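# Run operating card steps 1-3, park lever at HOLD

## Task

Carry out steps 1, 2 and 3 shown on the operating card and finish with the lever set to HOLD. The task fails if the UNDER or OVER light ever turns on, or if the robot keeps pressing or pulling hard on any control for an extended period. The console is loose on the table: lifting or tipping it visibly so that it falls back costs points. Every setting must stay put on its own once the robot lets go; anything only the gripper is holding in place does not count. At the end, release and move the gripper away. Nothing may leave the table.

## Robot and tools

Robot: one six-joint arm (UR12e-type) on a base, carrying a two-finger parallel gripper with a 50 mm maximum gap. A flat block sticks out roughly 9 cm from the last joint's axis toward the gripper's -y side and rotates with it, so mind it near the console. The fingers point along the gripper's +z; they close and open along its x. The reported hand point sits midway between the pads, and the fingertips extend 17.5 mm past it.

Scene frame: origin on the tabletop straight under the arm base, +z up, +y to the left when facing along +x. Positions are in metres, orientation as a wxyz quaternion, velocities in m/s and rad/s. The reported hand position grows less accurate at long reach, and the base may be slightly tilted.

execute_actions takes "actions", a list holding zero or one item, plus an optional "pictures" boolean (images come by default). An empty list just reports the current state. A wait is {"steps": N}, N up to 300 control steps of 1/30 s each, counted from the previous result; it sends nothing new. A motion is {"rows": [...], "steps": N}, with 1 to 15 rows and N up to 15 (15 if omitted). Each row drives one step; if there are fewer rows than steps, the final row repeats. Refused calls send nothing.

Each row has nine numbers in this order: shoulder_pan_joint, shoulder_lift_joint, elbow_joint, wrist_1_joint, wrist_2_joint, wrist_3_joint, gripper position, gripper force_limit, gripper speed. The first six are absolute joint target angles in radians, in the same form as the Joint positions line, not offsets. Stated ranges: pan -3.142 to 3.142; lift -6.283 to 6.283; elbow 0.000 to 3.142; each wrist -6.283 to 6.283. A target more than 0.010 rad beyond a range end, and farther out than the joint's current angle, is refused; true ends may differ from stated ones by up to 0.010 rad, and targets past a true end get clipped, reported as "joint sent to its limit" (possibly referring to an earlier action). The last three numbers are scaled to -1..1. Position: +1 fully open (50 mm), about -0.65 pads meet, -1 means close until stopped by an object. force_limit: roughly 20 N per pad at -1, 102 N at 0, 185 N at +1, with final grip up to about 17% more. speed: gap change of 20 mm/s at -1, 85 at 0, 150 at +1.

Motion limits: commands are smoothed with about 0.17 s lag. Each step, a joint's target is capped to lead its measured angle by 0.383 rad (pan, lift) or 0.575 rad (elbow and wrists), and if the targets would move the hand more than 100 mm from where it is, all are scaled back. Large moves therefore need several calls, and the arm may still be en route when a result arrives. Between calls, and while you compose a reply, the arm continues toward the last row sent until it nearly stops or a step is HELD; then only a fresh action makes it move or push further.

Result lines: end-effector pose and velocities; Joint positions and Joint velocities in column order; joint torques (whole drive output, offset, noisy, not a contact gauge by itself); Wrist force and Wrist torque along the tool's own axes, with the mounted tool's weight removed, offset under about 5.5 N, noise up to 3.4 N, saturating near 100 N per axis; pressing a surface gives a force pointing back into the arm. "no reading" is normal at the start. "joint command not followed" means the clearance check altered or blocked targets; HELD marks steps whose row was not fully sent. object_status: 0 moving, 1 blocked while opening, 2 blocked while closing (a grip), 3 reached target or pads met. Any new position number resets it to 0 until the fingers settle; force_limit or speed changes only apply with a position change of at least 0.01. Gap in mm is about (250 - position_measured) x 0.202. Turning only wrist_3 swings the hand point on a 25 mm circle.

Faults to avoid: contact torque at a joint's load limit (pan 303, lift 303, elbow 138, each wrist 49.6 N m) or any external force of 150 N stops the arm for 10 s, skips the rest of the call and lets it yield. Holding loads heats motors; MOTOR HOT appears from 70 °C and at 85 °C the brakes engage until cooled (OVER-TEMPERATURE FAULT). Work the controls gently and briefly, watching wrist force; never lever the loose console upward or tip it; don't knock anything off the table; keep the UNDER/OVER lights off; confirm settings hold after release, then open the gripper and retreat.

Other tools: zoom_image with "camera" (cam_high 672x504, cam_low 672x504, cam_wrist 616x616 fisheye) and "region" [x0, y0, x1, y1] in pixels from the top-left, at most 504x504, returns a closer view of that camera's latest image. show_instructions (no arguments) shows the reference images, here the operating card. read_manual returns licence texts only. finished_scene with "scene" (an integer) ends and grades that scene irreversibly and reports success; the outcome must still hold then.

Each tool is called after "Call:" as a command line: name --argument value for each argument, lists and objects as JSON in quotes; but a table of rows of numbers goes row by row, as --pt "numbers of a row", without its own name.

Reference images:

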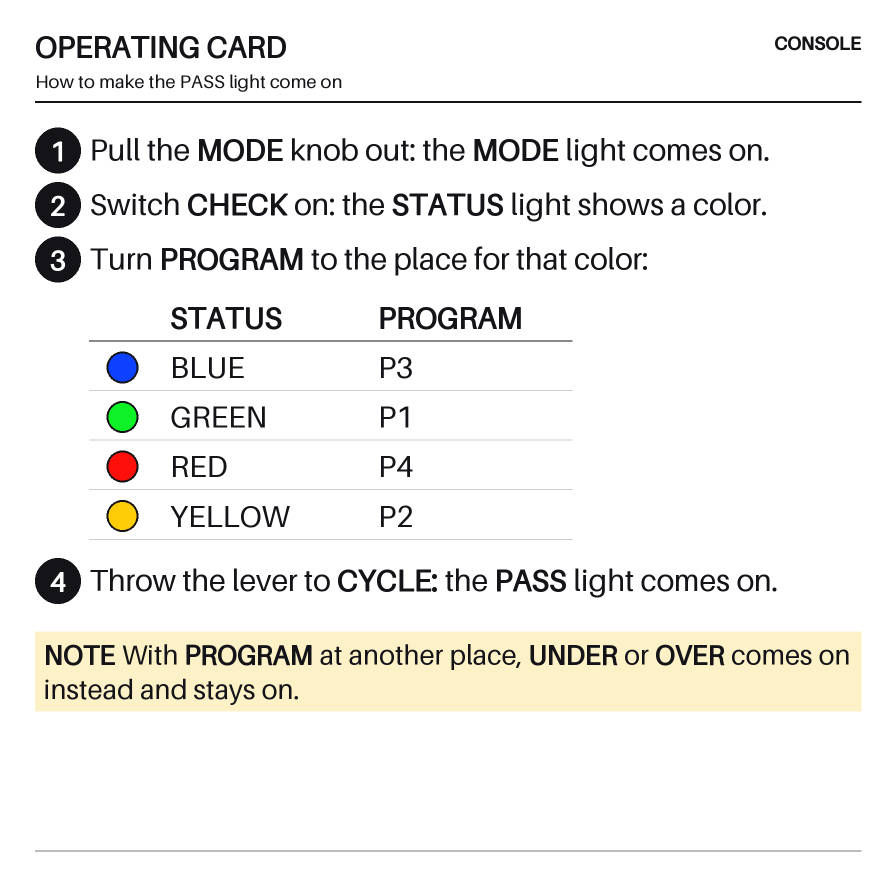

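## Session

Call:
execute_actions --actions '[]'

Scene clock: 0.00 s of 7200.00 s.
end_effector_position=(+0.9622, +0.1713, +0.2892) position_measured=3 object_status=3 end_effector_quat_wxyz=(+0.209, +0.912, +0.034, +0.352) end_effector_velocity=(+0.000, -0.001, +0.001) end_effector_angular_velocity=(-0.000, -0.000, -0.002)
Joint positions: [ 0.336 -0.475  1.601 -3.774 -2.638  0.756]
Joint velocities: [ 0.    -0.    -0.001 -0.    -0.001 -0.   ]
Joint torques (N m, as the arm reports them, + toward a larger angle): no reading
Wrist force (N, on the end effector, along its own x y z axes, offset not removed): no reading
Wrist torque (N m, same axes, about the end effector's origin, offset not removed): no reading

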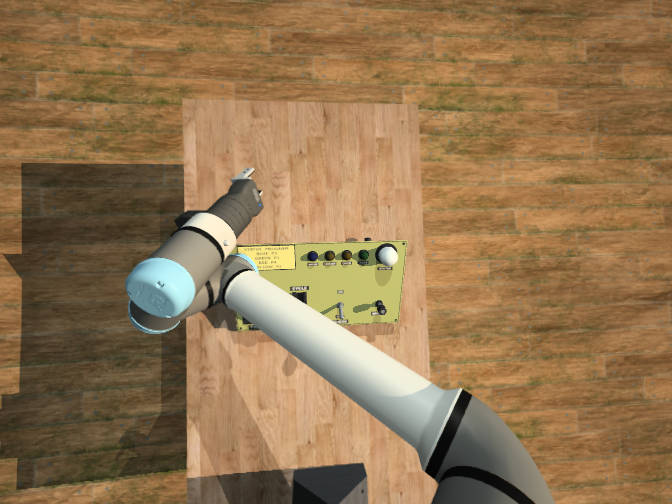

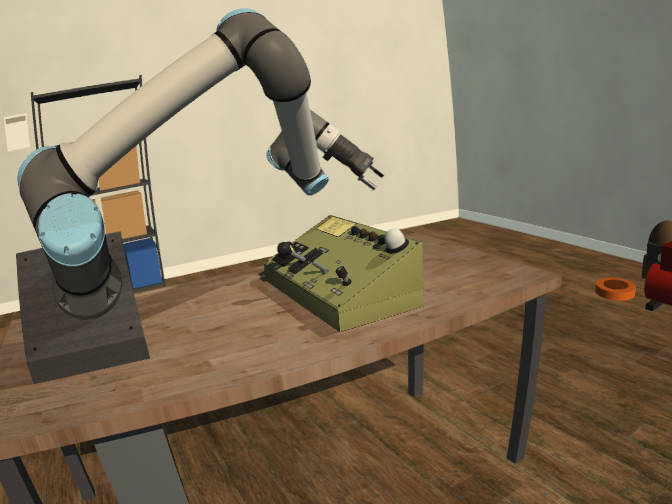

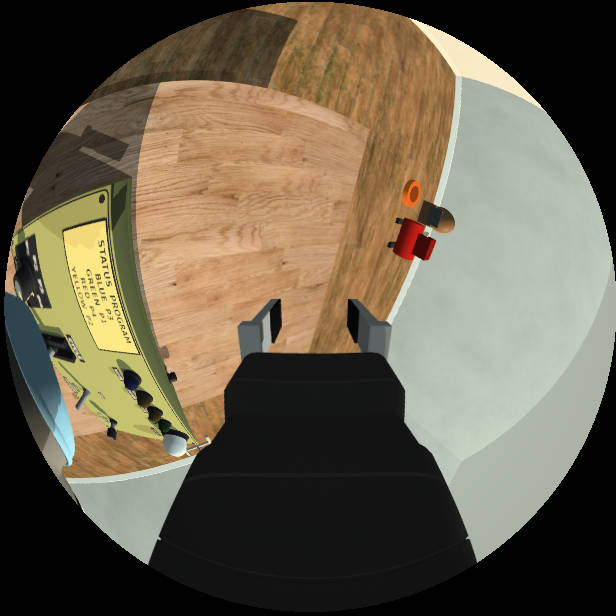

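Call:
zoom_image --camera "cam_high" --region '[220, 220, 430, 350]'

Call:
zoom_image --camera "cam_low" --region '[250, 200, 440, 340]'

Region (220, 220, 430, 350) of cam_high's 672x504 image, scaled by 2.400, with more detail than that image has; it fills the top 312 rows of this view, and the rest is white.

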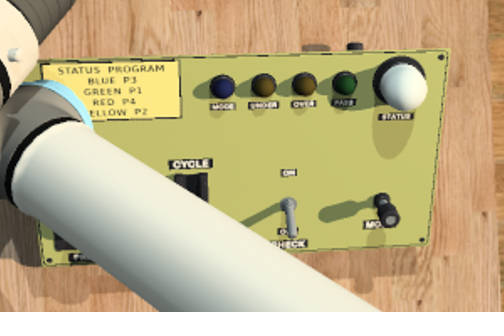

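Region (250, 200, 440, 340) of cam_low's 672x504 image, scaled by 2.653, with more detail than that image has; it fills the top 371 rows of this view, and the rest is white.

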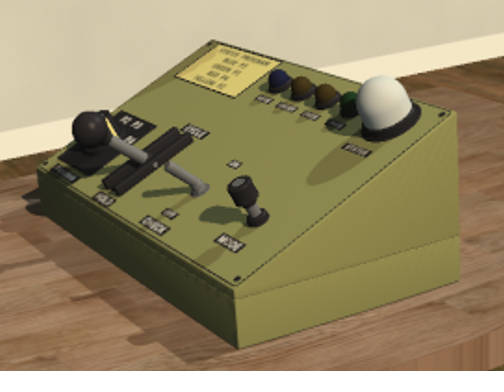

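Call:
execute_actions --actions '[{"rows": [[0.335,-0.485,1.608,-3.769,-2.636,0.78,1,-1,0],[0.333,-0.505,1.625,-3.757,-2.631,0.82,1,-1,0],[0.330,-0.535,1.650,-3.740,-2.623,0.88,1,-1,0],[0.327,-0.570,1.680,-3.718,-2.613,0.95,1,-1,0],[0.323,-0.610,1.715,-3.693,-2.602,1.03,1,-1,0],[0.319,-0.650,1.750,-3.667,-2.590,1.12,1,-1,0],[0.315,-0.690,1.787,-3.640,-2.578,1.21,1,-1,0],[0.311,-0.730,1.825,-3.613,-2.566,1.30,1,-1,0],[0.307,-0.770,1.863,-3.586,-2.554,1.39,1,-1,0],[0.303,-0.810,1.900,-3.559,-2.542,1.48,1,-1,0],[0.299,-0.850,1.938,-3.532,-2.530,1.57,1,-1,0],[0.295,-0.890,1.976,-3.505,-2.518,1.66,1,-1,0],[0.291,-0.930,2.014,-3.478,-2.506,1.75,1,-1,0],[0.287,-0.970,2.052,-3.451,-2.494,1.84,1,-1,0],[0.280,-1.050,2.13,-3.40,-2.47,2.1,1,-1,0]], "steps": 15}]' --pictures false

Call:
execute_actions --actions '[{"rows": [[0.2354,-1.4533,2.5511,-3.0972,-2.3456,2.9698,1,-1,0]], "steps": 15}]' --pictures false

Call:
execute_actions --actions '[{"steps": 20}]'

Scene clock: 62.23 s of 7200.00 s.
end_effector_position=(+0.8785, +0.0465, +0.3658) position_measured=3 object_status=3 end_effector_quat_wxyz=(+0.038, +0.906, -0.225, +0.356) end_effector_velocity=(-0.414, -0.330, +0.134) end_effector_angular_velocity=(+1.668, -0.155, -1.291)
Joint positions: [ 0.297 -0.853  1.942 -3.526 -2.525  1.529]
Joint velocities: [-0.12  -1.179  1.11   0.791  0.353  2.587]
Joint torques (N m, as the arm reports them, + toward a larger angle): [  35.45 -100.19   -4.13    1.98    5.21    9.57]
Wrist force (N, on the end effector, along its own x y z axes, offset not removed): [-2.4 1.0 1.2]
Wrist torque (N m, same axes, about the end effector's origin, offset not removed): [0.21 0.66 0.00]
Steps of this call (steps 1 to 90: nothing new was sent; then 58.73 s passed at rest; steps 91 to 105: all 15 steps of this action). Readings (joint positions | what the end effector reports):
91: [0.336 -0.475 1.601 -3.774 -2.638 0.756] | position_measured=3 object_status=3
92: [0.336 -0.477 1.603 -3.773 -2.637 0.760] | position_measured=3 object_status=3
94: [0.334 -0.493 1.616 -3.763 -2.633 0.791] | position_measured=3 object_status=3
98: [0.324 -0.590 1.700 -3.701 -2.604 0.972] | position_measured=3 object_status=3
105: the state above

Scene clock: 62.73 s of 7200.00 s.
end_effector_position=(+0.5978, -0.0305, +0.3352) position_measured=3 object_status=3 end_effector_quat_wxyz=(-0.105, +0.841, -0.489, +0.205) end_effector_velocity=(-0.523, -0.141, -0.045) end_effector_angular_velocity=(+1.254, +0.259, -1.947)
Joint positions: [ 0.242 -1.364  2.474 -3.148 -2.365  2.424]
Joint velocities: [-0.073 -0.974  0.847  0.567  0.219  2.564]
Joint torques (N m, as the arm reports them, + toward a larger angle): [ 12.38 -24.78 -26.93  -2.68   2.7   10.28]
Wrist force (N, on the end effector, along its own x y z axes, offset not removed): [-2.1 3.2 1.7]
Wrist torque (N m, same axes, about the end effector's origin, offset not removed): [0.55 0.46 -0.11]
Steps of this call (steps 1 to 15: all 15 steps of this action). Readings (joint positions | what the end effector reports):
1: [0.293 -0.893 1.981 -3.499 -2.513 1.618] | position_measured=3 object_status=3
2: [0.289 -0.929 2.020 -3.470 -2.500 1.701] | position_measured=3 object_status=3
4: [0.280 -0.979 2.097 -3.414 -2.476 1.806] | position_measured=3 object_status=3
8: [0.265 -1.105 2.243 -3.310 -2.432 1.946] | position_measured=3 object_status=3
15: the state above

Scene clock: 63.40 s of 7200.00 s.
end_effector_position=(+0.5501, -0.0499, +0.3302) position_measured=3 object_status=3 end_effector_quat_wxyz=(-0.153, +0.691, -0.690, +0.153) end_effector_velocity=(-0.000, +0.000, -0.000) end_effector_angular_velocity=(+0.003, -0.000, -0.004)
Joint positions: [ 0.235 -1.453  2.551 -3.097 -2.346  2.969]
Joint velocities: [-0.    -0.001  0.     0.     0.001  0.004]
Joint torques (N m, as the arm reports them, + toward a larger angle): [  4.27 -33.41 -15.17  -2.08   2.75   2.48]
Wrist force (N, on the end effector, along its own x y z axes, offset not removed): [-2.0 0.6 2.3]
Wrist torque (N m, same axes, about the end effector's origin, offset not removed): [0.17 0.47 -0.06]
Steps of this call (steps 1 to 20: the robot went on to your last target). Readings (joint positions | what the end effector reports):
1: [0.240 -1.392 2.499 -3.132 -2.359 2.513] | position_measured=3 object_status=3
2: [0.239 -1.412 2.516 -3.121 -2.355 2.603] | position_measured=3 object_status=3
4: [0.237 -1.435 2.535 -3.108 -2.350 2.777] | position_measured=3 object_status=3
8: [0.236 -1.450 2.548 -3.099 -2.346 2.932] | position_measured=3 object_status=3
20: the state above

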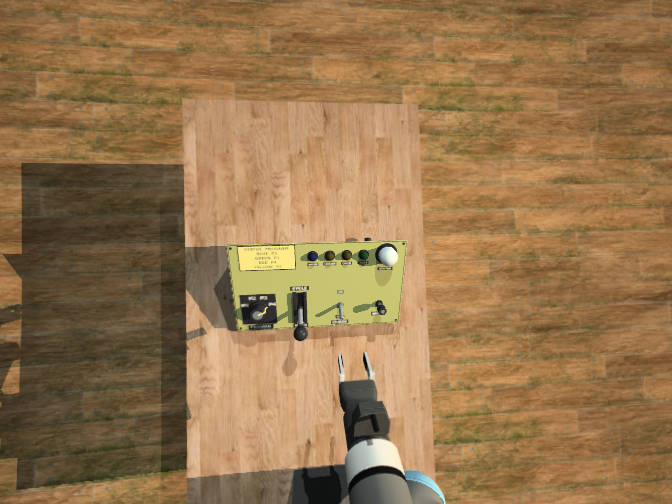

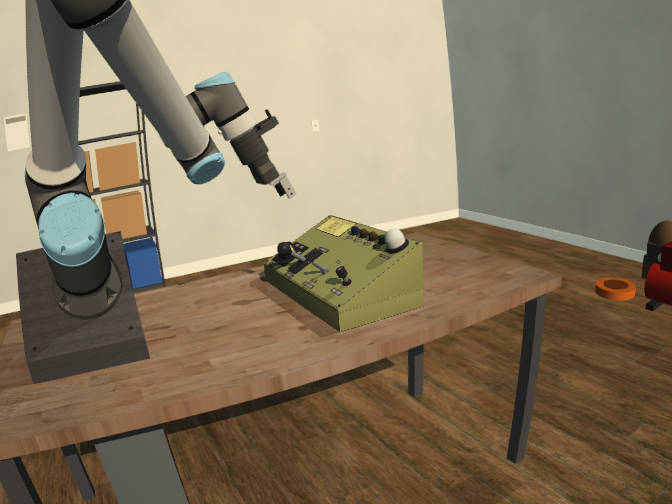

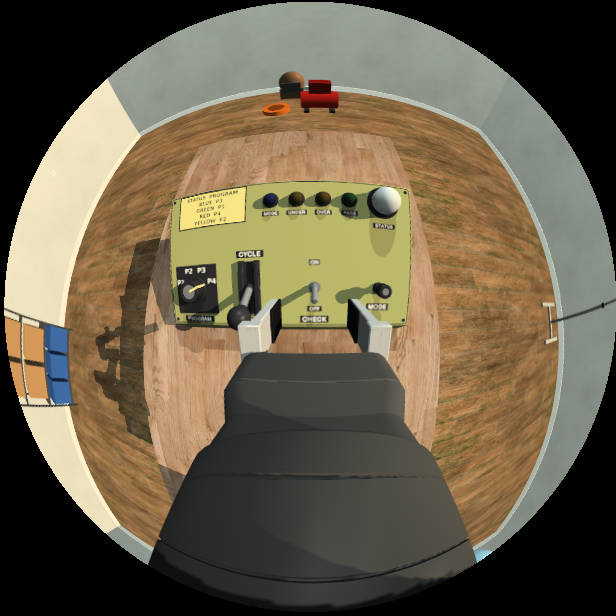

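Call:
zoom_image --camera "cam_wrist" --region '[160, 170, 430, 370]'

Call:
zoom_image --camera "cam_high" --region '[220, 230, 420, 390]'

Call:
zoom_image --camera "cam_wrist" --region '[165, 240, 285, 340]'

Region (160, 170, 430, 370) of cam_wrist's 616x616 image, scaled by 1.867, with more detail than that image has; it fills the top 373 rows of this view, and the rest is white.

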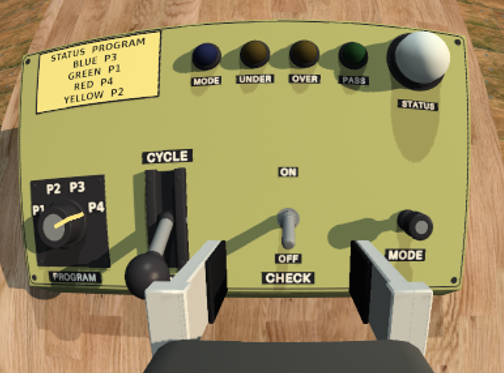

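Region (220, 230, 420, 390) of cam_high's 672x504 image, scaled by 2.520, with more detail than that image has; it fills the top 403 rows of this view, and the rest is white.

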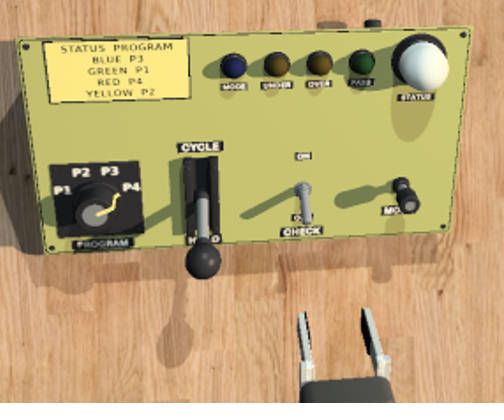

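Region (165, 240, 285, 340) of cam_wrist's 616x616 image, scaled by 4.200, with more detail than that image has.

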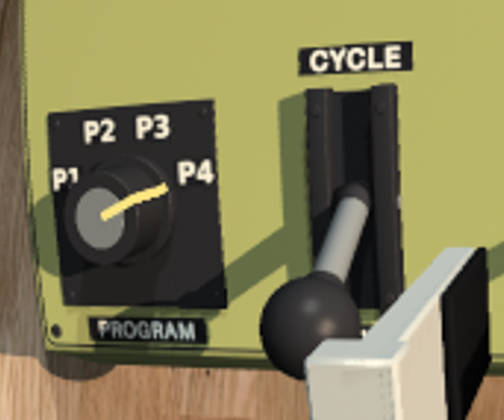

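Call:
zoom_image --camera "cam_wrist" --region '[230, 270, 410, 370]'

Region (230, 270, 410, 370) of cam_wrist's 616x616 image, scaled by 2.800, with more detail than that image has.

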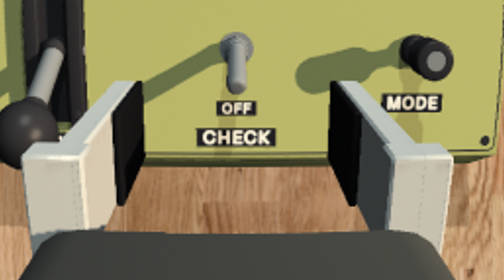

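Call:
execute_actions --actions '[{"rows": [[0.2307,-1.4527,2.5515,-3.1015,-2.3431,2.9646,1,-1,0],[0.2175,-1.4512,2.5527,-3.1133,-2.3360,2.9503,1,-1,0],[0.1975,-1.4488,2.5546,-3.1314,-2.3253,2.9284,1,-1,0],[0.1716,-1.4457,2.5570,-3.1548,-2.3114,2.9002,1,-1,0],[0.1410,-1.4421,2.5598,-3.1825,-2.2950,2.8668,1,-1,0],[0.1072,-1.4380,2.5629,-3.2131,-2.2769,2.8298,1,-1,0],[0.0715,-1.4338,2.5662,-3.2454,-2.2577,2.7908,1,-1,0],[0.0350,-1.4294,2.5695,-3.2783,-2.2382,2.7510,1,-1,0],[-0.0007,-1.4252,2.5728,-3.3106,-2.2190,2.7120,1,-1,0],[-0.0345,-1.4211,2.5759,-3.3412,-2.2009,2.6750,1,-1,0],[-0.0651,-1.4175,2.5787,-3.3689,-2.1845,2.6416,1,-1,0],[-0.0910,-1.4144,2.5811,-3.3923,-2.1706,2.6134,1,-1,0],[-0.1110,-1.4120,2.5830,-3.4104,-2.1599,2.5915,1,-1,0],[-0.1242,-1.4105,2.5842,-3.4222,-2.1528,2.5772,1,-1,0],[-0.1289,-1.4099,2.5846,-3.4265,-2.1503,2.5720,1,-1,0]], "steps": 15}]' --pictures false

Call:
execute_actions --actions '[{"steps": 12}]'

Call:
zoom_image --camera "cam_wrist" --region '[200, 230, 410, 370]'

Scene clock: 110.10 s of 7200.00 s.
end_effector_position=(+0.5818, -0.1383, +0.2441) position_measured=3 object_status=3 end_effector_quat_wxyz=(-0.155, +0.690, -0.691, +0.147) end_effector_velocity=(+0.041, -0.254, -0.203) end_effector_angular_velocity=(-0.090, -0.035, -0.018)
Joint positions: [-0.06  -1.417  2.579 -3.365 -2.185  2.648]
Joint velocities: [-0.726  0.079  0.061 -0.643  0.367 -0.79 ]
Joint torques (N m, as the arm reports them, + toward a larger angle): [ 36.19 -25.86  -1.25  -6.24   4.04  -1.73]
Wrist force (N, on the end effector, along its own x y z axes, offset not removed): [-1.2 0.9 5.0]
Wrist torque (N m, same axes, about the end effector's origin, offset not removed): [0.16 0.52 0.00]
Steps of this call (steps 1 to 15: the robot went on to your last target; steps 16 to 90: nothing new was sent; then 43.20 s passed at rest; steps 91 to 105: all 15 steps of this action). Readings (joint positions | what the end effector reports):
91: [0.235 -1.453 2.551 -3.097 -2.346 2.970] | position_measured=3 object_status=3
92: [0.234 -1.453 2.551 -3.098 -2.345 2.969] | position_measured=3 object_status=3
94: [0.224 -1.452 2.552 -3.108 -2.339 2.957] | position_measured=3 object_status=3
98: [0.151 -1.443 2.560 -3.174 -2.298 2.878] | position_measured=3 object_status=3
105: the state above

Scene clock: 110.50 s of 7200.00 s.
end_effector_position=(+0.5847, -0.1627, +0.2252) position_measured=3 object_status=3 end_effector_quat_wxyz=(-0.153, +0.691, -0.690, +0.153) end_effector_velocity=(-0.001, -0.002, -0.003) end_effector_angular_velocity=(-0.002, +0.001, +0.001)
Joint positions: [-0.128 -1.41   2.585 -3.426 -2.151  2.573]
Joint velocities: [-0.007  0.001  0.002 -0.006  0.003 -0.008]
Joint torques (N m, as the arm reports them, + toward a larger angle): [ 19.51 -22.49  -1.3   -7.28   3.38  -3.04]
Wrist force (N, on the end effector, along its own x y z axes, offset not removed): [-1.0 -0.1 3.1]
Wrist torque (N m, same axes, about the end effector's origin, offset not removed): [0.05 0.29 -0.05]
Steps of this call (steps 1 to 12: the robot went on to your last target). Readings (joint positions | what the end effector reports):
1: [-0.081 -1.415 2.581 -3.384 -2.175 2.625] | position_measured=3 object_status=3
2: [-0.097 -1.413 2.582 -3.398 -2.167 2.608] | position_measured=3 object_status=3
4: [-0.115 -1.411 2.583 -3.414 -2.158 2.588] | position_measured=3 object_status=3
8: [-0.126 -1.410 2.584 -3.424 -2.152 2.575] | position_measured=3 object_status=3
12: the state above

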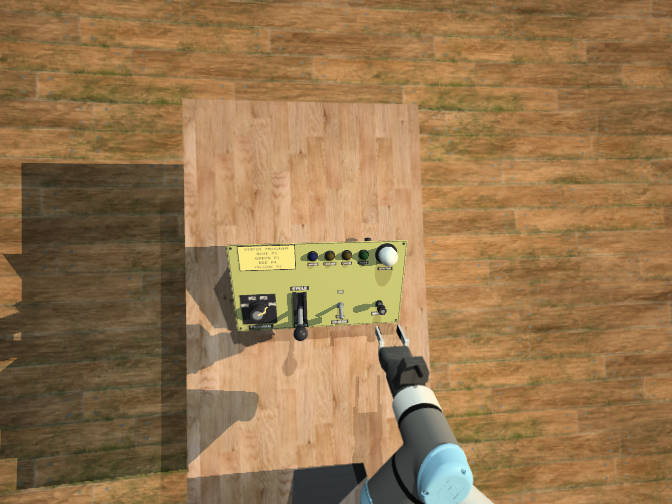

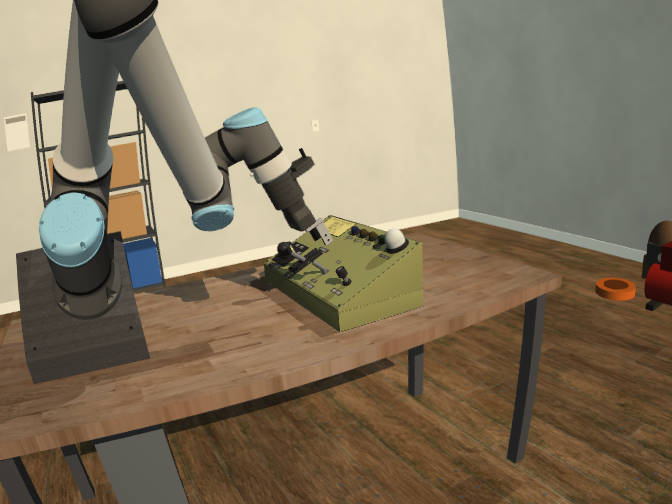

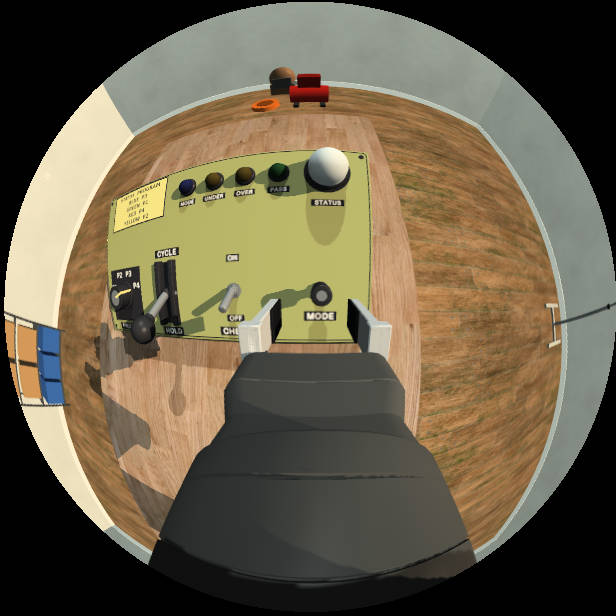

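Region (200, 230, 410, 370) of cam_wrist's 616x616 image, scaled by 2.400, with more detail than that image has.

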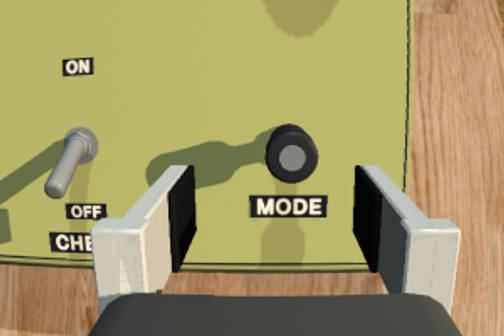

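Call:
zoom_image --camera "cam_low" --region '[290, 210, 380, 300]'

Region (290, 210, 380, 300) of cam_low's 672x504 image, scaled by 5.600, with more detail than that image has.

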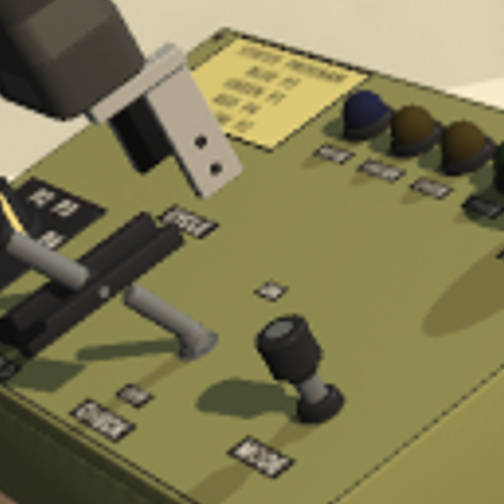

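Call:
execute_actions --actions '[{"rows": [[-0.1326,-1.4047,2.5838,-3.4326,-2.1479,2.5687,1,-0.6,0],[-0.1400,-1.3944,2.5821,-3.4447,-2.1431,2.5621,1,-0.6,0],[-0.1520,-1.3776,2.5795,-3.4645,-2.1354,2.5513,1,-0.6,0],[-0.1678,-1.3556,2.5760,-3.4903,-2.1252,2.5372,1,-0.6,0],[-0.1853,-1.3310,2.5721,-3.5192,-2.1138,2.5215,1,-0.6,0],[-0.2029,-1.3065,2.5682,-3.5480,-2.1025,2.5058,1,-0.6,0],[-0.2214,-1.2806,2.5641,-3.5784,-2.0905,2.4892,1,-0.6,0],[-0.2343,-1.2541,2.5557,-3.6017,-2.0819,2.4784,1,-0.6,0],[-0.2465,-1.2290,2.5478,-3.6238,-2.0737,2.4681,1,-0.6,0],[-0.2574,-1.2065,2.5406,-3.6436,-2.0663,2.4589,1,-0.6,0],[-0.2671,-1.1867,2.5344,-3.6610,-2.0598,2.4508,1,-0.6,0],[-0.2748,-1.1708,2.5293,-3.6750,-2.0546,2.4443,1,-0.6,0],[-0.2806,-1.1589,2.5256,-3.6855,-2.0508,2.4394,1,-0.6,0],[-0.2844,-1.1509,2.5230,-3.6925,-2.0482,2.4362,1,-0.6,0],[-0.2857,-1.1483,2.5222,-3.6948,-2.0473,2.4351,1,-0.6,0]], "steps": 15}]' --pictures false

Call:
execute_actions --actions '[{"steps": 12}]'

Call:
zoom_image --camera "cam_wrist" --region '[230, 260, 400, 370]'

Call:
zoom_image --camera "cam_low" --region '[290, 220, 380, 310]'

Scene clock: 133.03 s of 7200.00 s.
end_effector_position=(+0.6251, -0.1714, +0.1331) position_measured=3 object_status=3 end_effector_quat_wxyz=(-0.153, +0.690, -0.690, +0.153) end_effector_velocity=(+0.072, +0.004, -0.188) end_effector_angular_velocity=(-0.001, +0.006, +0.001)
Joint positions: [-0.265 -1.19   2.534 -3.657 -2.061  2.453]
Joint velocities: [-0.222  0.453 -0.129 -0.407  0.146 -0.185]
Joint torques (N m, as the arm reports them, + toward a larger angle): [ 33.97 -51.46  -8.24  -6.77   3.15  -1.53]
Wrist force (N, on the end effector, along its own x y z axes, offset not removed): [-1.7 0.6 7.1]
Wrist torque (N m, same axes, about the end effector's origin, offset not removed): [0.28 0.52 -0.16]
Steps of this call (steps 1 to 30: the robot went on to your last target; steps 31 to 90: nothing new was sent; then 19.03 s passed at rest; steps 91 to 105: all 15 steps of this action). Readings (joint positions | what the end effector reports):
91: [-0.129 -1.410 2.585 -3.427 -2.150 2.572] | position_measured=3 object_status=3
92: [-0.130 -1.409 2.585 -3.428 -2.150 2.571] | position_measured=3 object_status=3
94: [-0.137 -1.400 2.583 -3.439 -2.145 2.565] | position_measured=3 object_status=3
98: [-0.180 -1.340 2.573 -3.508 -2.117 2.526] | position_measured=3 object_status=3
105: the state above

Scene clock: 133.43 s of 7200.00 s.
end_effector_position=(+0.6316, -0.1710, +0.1157) position_measured=3 object_status=3 end_effector_quat_wxyz=(-0.153, +0.691, -0.690, +0.153) end_effector_velocity=(+0.000, +0.000, -0.002) end_effector_angular_velocity=(+0.000, +0.002, +0.000)
Joint positions: [-0.286 -1.149  2.522 -3.694 -2.047  2.435]
Joint velocities: [-0.003  0.004 -0.001 -0.003  0.001 -0.001]
Joint torques (N m, as the arm reports them, + toward a larger angle): [ 28.79 -35.36  -9.21  -7.47   3.83  -2.23]
Wrist force (N, on the end effector, along its own x y z axes, offset not removed): [-1.0 -0.5 3.3]
Wrist torque (N m, same axes, about the end effector's origin, offset not removed): [0.06 0.33 -0.15]
Steps of this call (steps 1 to 12: the robot went on to your last target). Readings (joint positions | what the end effector reports):
1: [-0.272 -1.177 2.531 -3.669 -2.057 2.447] | position_measured=3 object_status=3
2: [-0.276 -1.168 2.528 -3.677 -2.054 2.443] | position_measured=3 object_status=3
4: [-0.281 -1.157 2.525 -3.687 -2.050 2.439] | position_measured=3 object_status=3
8: [-0.285 -1.150 2.523 -3.693 -2.048 2.436] | position_measured=3 object_status=3
12: the state above

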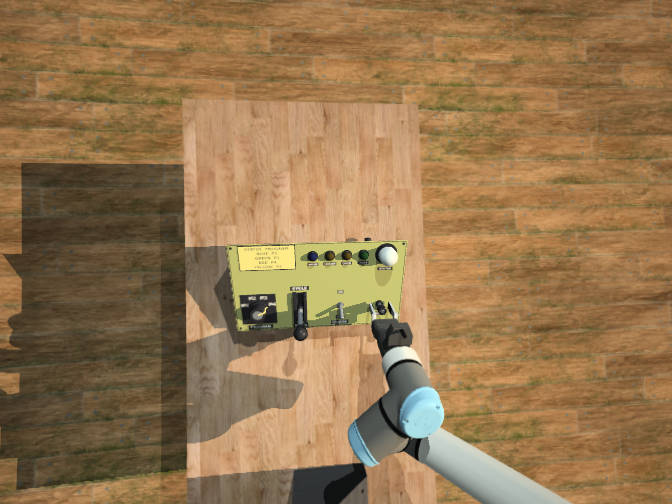

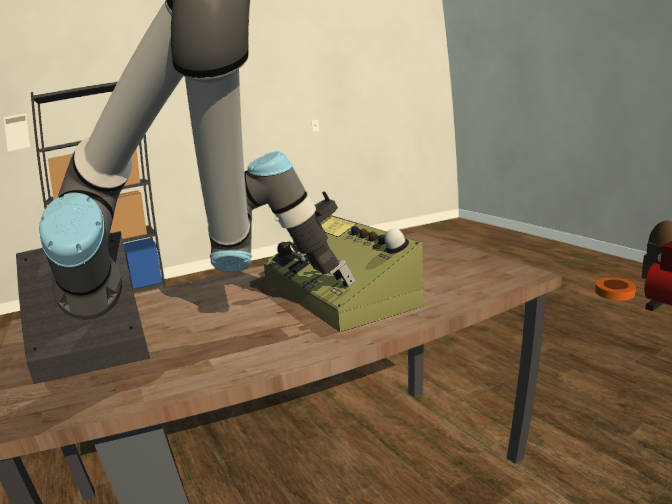

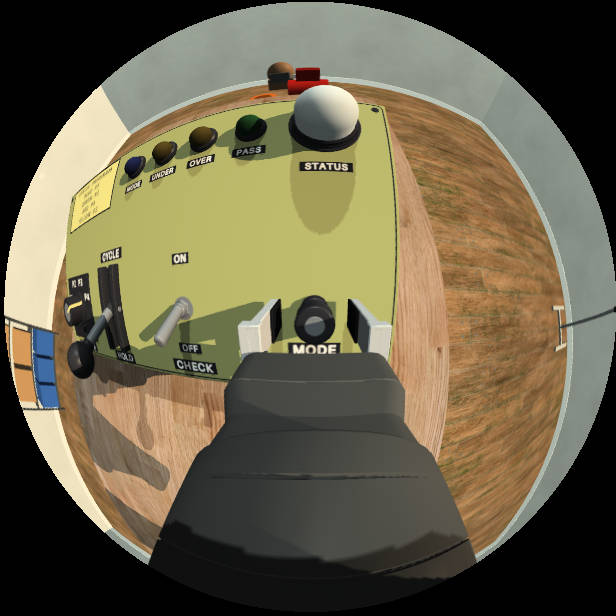

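Region (230, 260, 400, 370) of cam_wrist's 616x616 image, scaled by 2.965, with more detail than that image has; it fills the top 326 rows of this view, and the rest is white.

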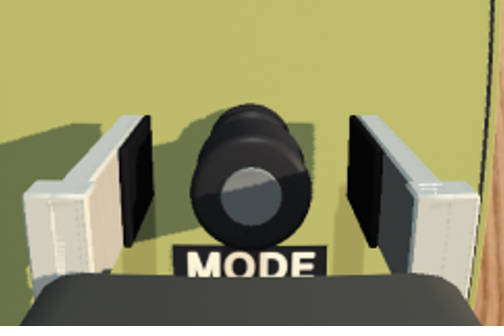

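Region (290, 220, 380, 310) of cam_low's 672x504 image, scaled by 5.600, with more detail than that image has.

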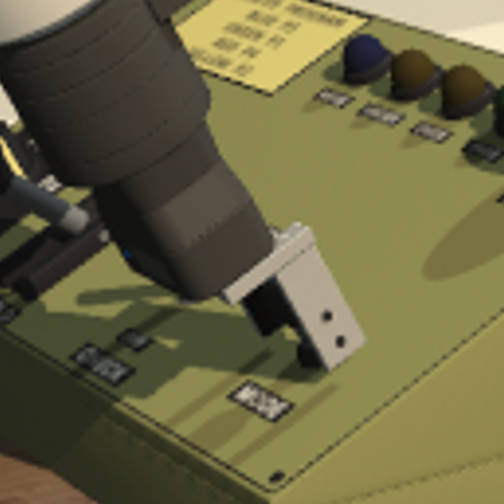

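Call:
execute_actions --actions '[{"rows": [[-0.2857,-1.1483,2.5222,-3.6948,-2.0473,2.4351,-1,-0.6,0]], "steps": 15}]' --pictures false

Scene clock: 136.90 s of 7200.00 s.
end_effector_position=(+0.6316, -0.1710, +0.1155) position_measured=131 object_status=0 end_effector_quat_wxyz=(-0.153, +0.690, -0.690, +0.153) end_effector_velocity=(-0.001, +0.001, +0.000) end_effector_angular_velocity=(+0.000, +0.001, +0.002)
Joint positions: [-0.286 -1.148  2.522 -3.695 -2.047  2.435]
Joint velocities: [ 0.001  0.     0.002 -0.    -0.001 -0.   ]
Joint torques (N m, as the arm reports them, + toward a larger angle): [ 27.27 -39.36  -7.71  -6.59   3.44  -2.82]
Wrist force (N, on the end effector, along its own x y z axes, offset not removed): [-0.6 0.2 0.8]
Wrist torque (N m, same axes, about the end effector's origin, offset not removed): [-0.06 0.60 -0.02]
Steps of this call (steps 1 to 30: the robot went on to your last target; steps 31 to 89: nothing new was sent; steps 90 to 104: all 15 steps of this action). Readings (joint positions | what the end effector reports):
90: [-0.286 -1.148 2.522 -3.695 -2.047 2.435] | position_measured=8 object_status=0
91: [-0.286 -1.148 2.522 -3.695 -2.047 2.435] | position_measured=23 object_status=0
93: [-0.286 -1.148 2.522 -3.695 -2.047 2.435] | position_measured=51 object_status=0
97: [-0.286 -1.148 2.522 -3.695 -2.047 2.435] | position_measured=107 object_status=0
104: the state above

Call:
execute_actions --actions '[{"rows": [[-0.2852,-1.1494,2.5226,-3.6939,-2.0477,2.4355,-1,-0.6,0],[-0.2847,-1.1505,2.5230,-3.6930,-2.0480,2.4360,-1,-0.6,0],[-0.2841,-1.1516,2.5234,-3.6921,-2.0484,2.4364,-1,-0.6,0],[-0.2836,-1.1527,2.5238,-3.6912,-2.0487,2.4368,-1,-0.6,0],[-0.2831,-1.1537,2.5242,-3.6903,-2.0491,2.4373,-1,-0.6,0],[-0.2826,-1.1548,2.5246,-3.6894,-2.0494,2.4377,-1,-0.6,0],[-0.2821,-1.1559,2.5250,-3.6885,-2.0498,2.4381,-1,-0.6,0],[-0.2815,-1.1570,2.5254,-3.6876,-2.0501,2.4385,-1,-0.6,0],[-0.2810,-1.1581,2.5258,-3.6867,-2.0505,2.4390,-1,-0.6,0],[-0.2805,-1.1592,2.5262,-3.6859,-2.0508,2.4394,-1,-0.6,0]], "steps": 15}]'

Scene clock: 148.67 s of 7200.00 s.
end_effector_position=(+0.6297, -0.1710, +0.1198) position_measured=131 object_status=2 end_effector_quat_wxyz=(-0.153, +0.690, -0.690, +0.153) end_effector_velocity=(-0.002, +0.001, +0.003) end_effector_angular_velocity=(+0.000, -0.000, +0.001)
Joint positions: [-0.281 -1.159  2.526 -3.686 -2.051  2.439]
Joint velocities: [ 0.004 -0.007  0.004  0.006 -0.002  0.003]
Joint torques (N m, as the arm reports them, + toward a larger angle): [ 59.87 -61.21  11.16  -3.91  -2.32   2.31]
Wrist force (N, on the end effector, along its own x y z axes, offset not removed): [-0.5 1.4 11.7]
Wrist torque (N m, same axes, about the end effector's origin, offset not removed): [0.33 0.05 -0.10]
Steps of this call (steps 1 to 15: the robot went on to your last target; steps 16 to 90: nothing new was sent; then 8.27 s passed at rest; steps 91 to 105: all 15 steps of this action). Readings (joint positions | what the end effector reports):
91: [-0.286 -1.148 2.522 -3.695 -2.047 2.435] | position_measured=131 object_status=2
92: [-0.286 -1.148 2.522 -3.695 -2.047 2.435] | position_measured=131 object_status=2
94: [-0.285 -1.149 2.522 -3.694 -2.048 2.435] | position_measured=131 object_status=2
98: [-0.284 -1.153 2.524 -3.691 -2.049 2.437] | position_measured=131 object_status=2
105: the state above

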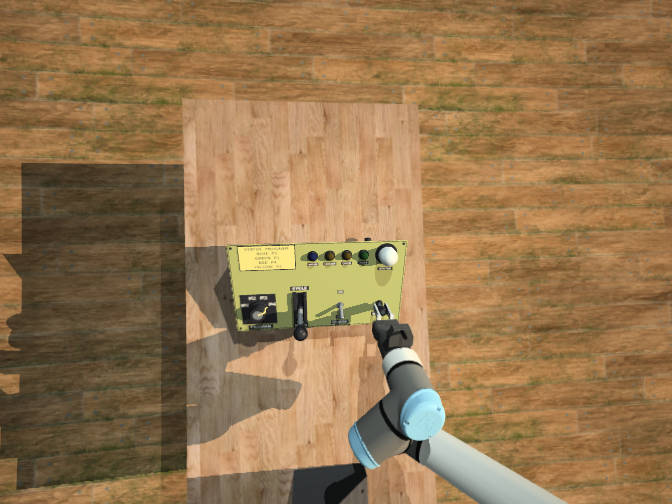

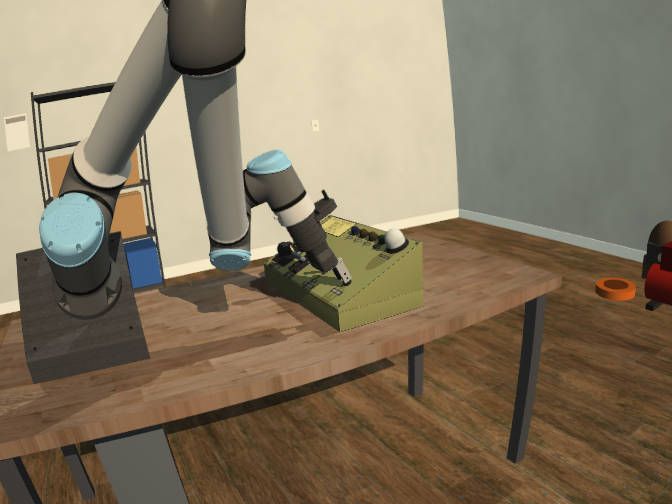

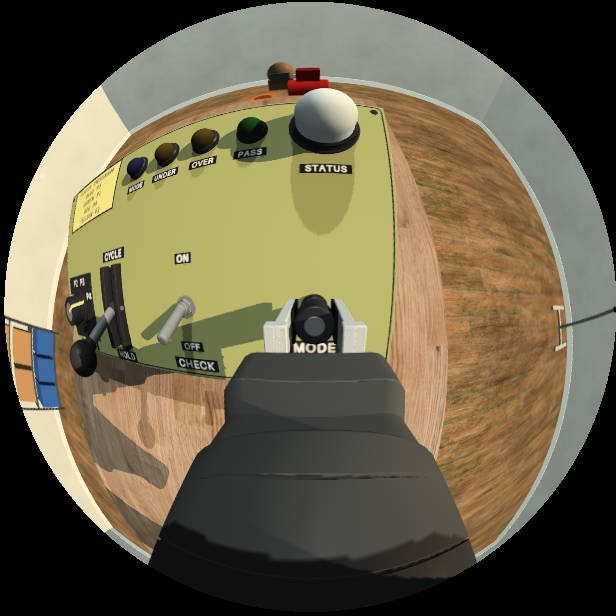

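Call:
execute_actions --actions '[{"rows": [[-0.2800,-1.1603,2.5265,-3.6850,-2.0512,2.4398,-1,-0.6,0],[-0.2795,-1.1614,2.5269,-3.6841,-2.0515,2.4403,-1,-0.6,0],[-0.2789,-1.1624,2.5273,-3.6832,-2.0519,2.4407,-1,-0.6,0],[-0.2784,-1.1635,2.5277,-3.6823,-2.0522,2.4411,-1,-0.6,0],[-0.2779,-1.1646,2.5281,-3.6814,-2.0526,2.4416,-1,-0.6,0],[-0.2774,-1.1657,2.5285,-3.6805,-2.0529,2.4420,-1,-0.6,0],[-0.2769,-1.1668,2.5289,-3.6796,-2.0533,2.4424,-1,-0.6,0],[-0.2763,-1.1679,2.5293,-3.6787,-2.0536,2.4428,-1,-0.6,0],[-0.2758,-1.1690,2.5297,-3.6778,-2.0540,2.4433,-1,-0.6,0],[-0.2753,-1.1701,2.5301,-3.6769,-2.0544,2.4437,-1,-0.6,0]], "steps": 15}]'

Scene clock: 152.77 s of 7200.00 s.
end_effector_position=(+0.6276, -0.1710, +0.1245) position_measured=131 object_status=2 end_effector_quat_wxyz=(-0.153, +0.691, -0.690, +0.153) end_effector_velocity=(-0.001, -0.001, +0.003) end_effector_angular_velocity=(+0.000, -0.001, -0.001)
Joint positions: [-0.276 -1.17   2.53  -3.677 -2.054  2.443]
Joint velocities: [ 0.003 -0.007  0.002  0.006 -0.001  0.003]
Joint torques (N m, as the arm reports them, + toward a larger angle): [ 51.86 -59.47   7.51  -1.93  -1.31   3.11]
Wrist force (N, on the end effector, along its own x y z axes, offset not removed): [-0.7 2.2 -0.2]
Wrist torque (N m, same axes, about the end effector's origin, offset not removed): [0.03 0.39 -0.07]
Steps of this call (steps 1 to 15: the robot went on to your last target; steps 16 to 90: nothing new was sent; then 0.60 s passed at rest; steps 91 to 105: all 15 steps of this action). Readings (joint positions | what the end effector reports):
91: [-0.280 -1.159 2.526 -3.686 -2.051 2.439] | position_measured=131 object_status=2
92: [-0.280 -1.159 2.526 -3.686 -2.051 2.439] | position_measured=131 object_status=2
94: [-0.280 -1.161 2.527 -3.685 -2.051 2.440] | position_measured=131 object_status=2
98: [-0.278 -1.164 2.528 -3.682 -2.052 2.441] | position_measured=131 object_status=2
105: the state above

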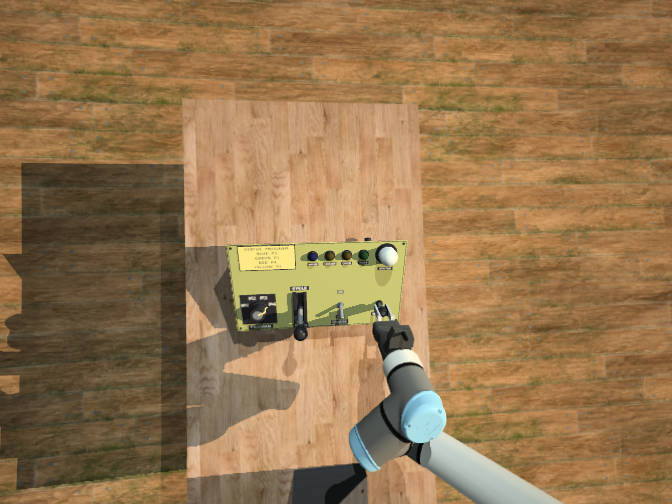

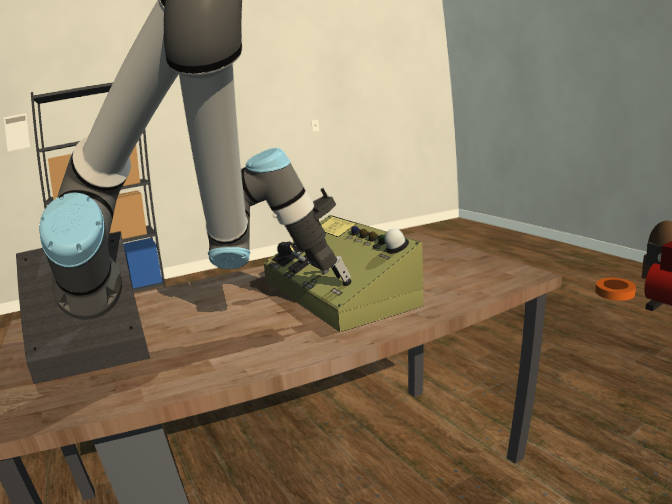

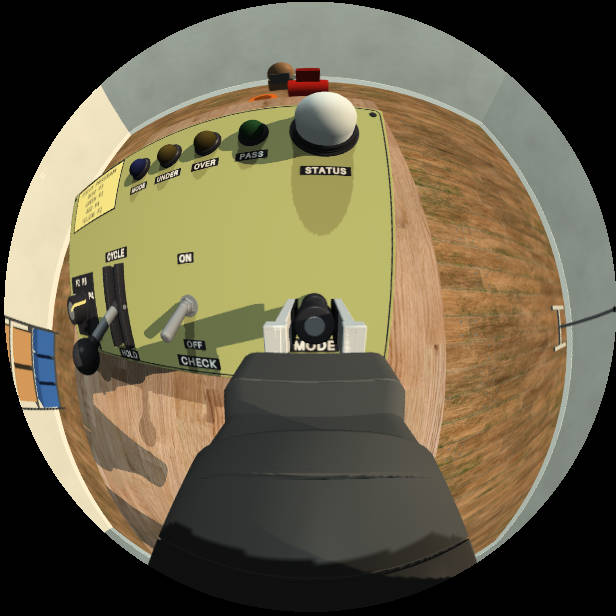

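Call:
execute_actions --actions '[{"rows": [[-0.2748,-1.1711,2.5305,-3.6760,-2.0547,2.4441,-1,-0.6,0],[-0.2743,-1.1722,2.5309,-3.6751,-2.0551,2.4446,-1,-0.6,0],[-0.2737,-1.1733,2.5313,-3.6742,-2.0554,2.4450,-1,-0.6,0],[-0.2732,-1.1744,2.5317,-3.6733,-2.0558,2.4454,-1,-0.6,0],[-0.2727,-1.1755,2.5321,-3.6724,-2.0561,2.4459,-1,-0.6,0],[-0.2722,-1.1766,2.5325,-3.6715,-2.0565,2.4463,-1,-0.6,0],[-0.2717,-1.1777,2.5329,-3.6706,-2.0568,2.4467,-1,-0.6,0],[-0.2711,-1.1788,2.5333,-3.6697,-2.0572,2.4471,-1,-0.6,0]], "steps": 14}]'

Scene clock: 156.27 s of 7200.00 s.
end_effector_position=(+0.6258, -0.1710, +0.1281) position_measured=131 object_status=2 end_effector_quat_wxyz=(-0.153, +0.691, -0.690, +0.153) end_effector_velocity=(-0.000, +0.000, +0.002) end_effector_angular_velocity=(+0.000, -0.001, -0.000)
Joint positions: [-0.271 -1.178  2.533 -3.67  -2.057  2.447]
Joint velocities: [ 0.003 -0.004  0.001  0.004 -0.001  0.002]
Joint torques (N m, as the arm reports them, + toward a larger angle): [ 57.27 -53.11   7.46  -1.81  -1.47   2.46]
Wrist force (N, on the end effector, along its own x y z axes, offset not removed): [0.0 3.2 -2.3]
Wrist torque (N m, same axes, about the end effector's origin, offset not removed): [0.44 0.44 -0.08]
Steps of this call (steps 1 to 15: the robot went on to your last target; steps 16 to 90: nothing new was sent; then 0.03 s passed at rest; steps 91 to 104: all 14 steps of this action). Readings (joint positions | what the end effector reports):
91: [-0.275 -1.170 2.530 -3.677 -2.054 2.444] | position_measured=131 object_status=2
92: [-0.275 -1.170 2.530 -3.677 -2.054 2.444] | position_measured=131 object_status=2
94: [-0.275 -1.171 2.531 -3.676 -2.055 2.444] | position_measured=131 object_status=2
98: [-0.273 -1.175 2.532 -3.673 -2.056 2.446] | position_measured=131 object_status=2
104: the state above

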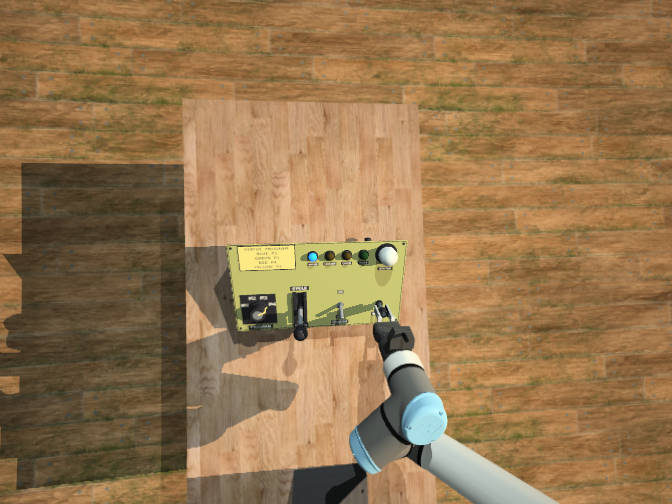

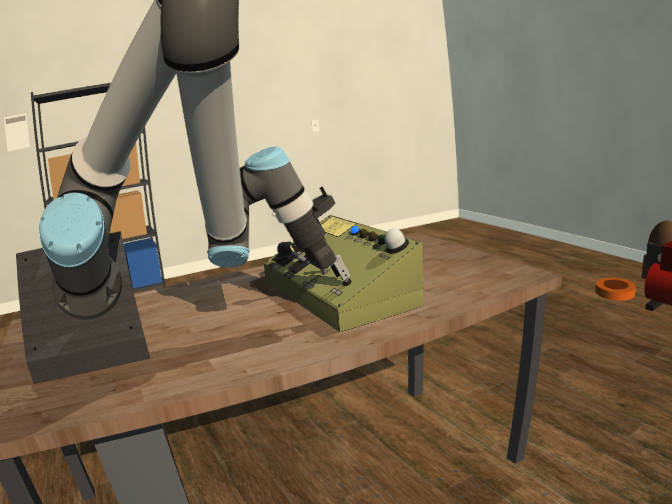

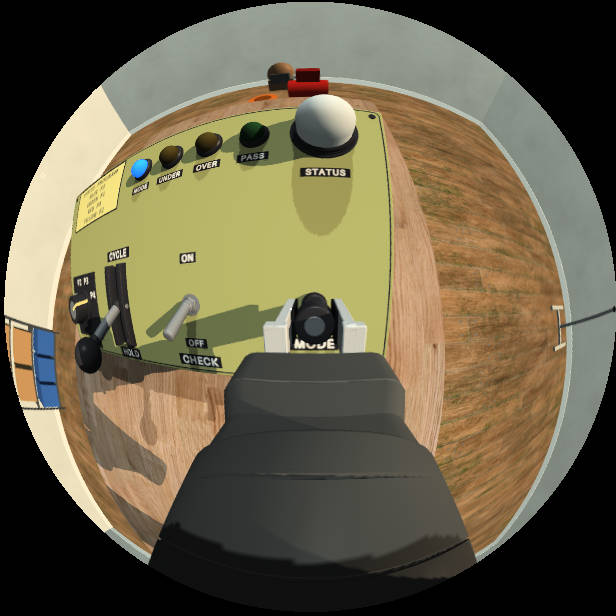

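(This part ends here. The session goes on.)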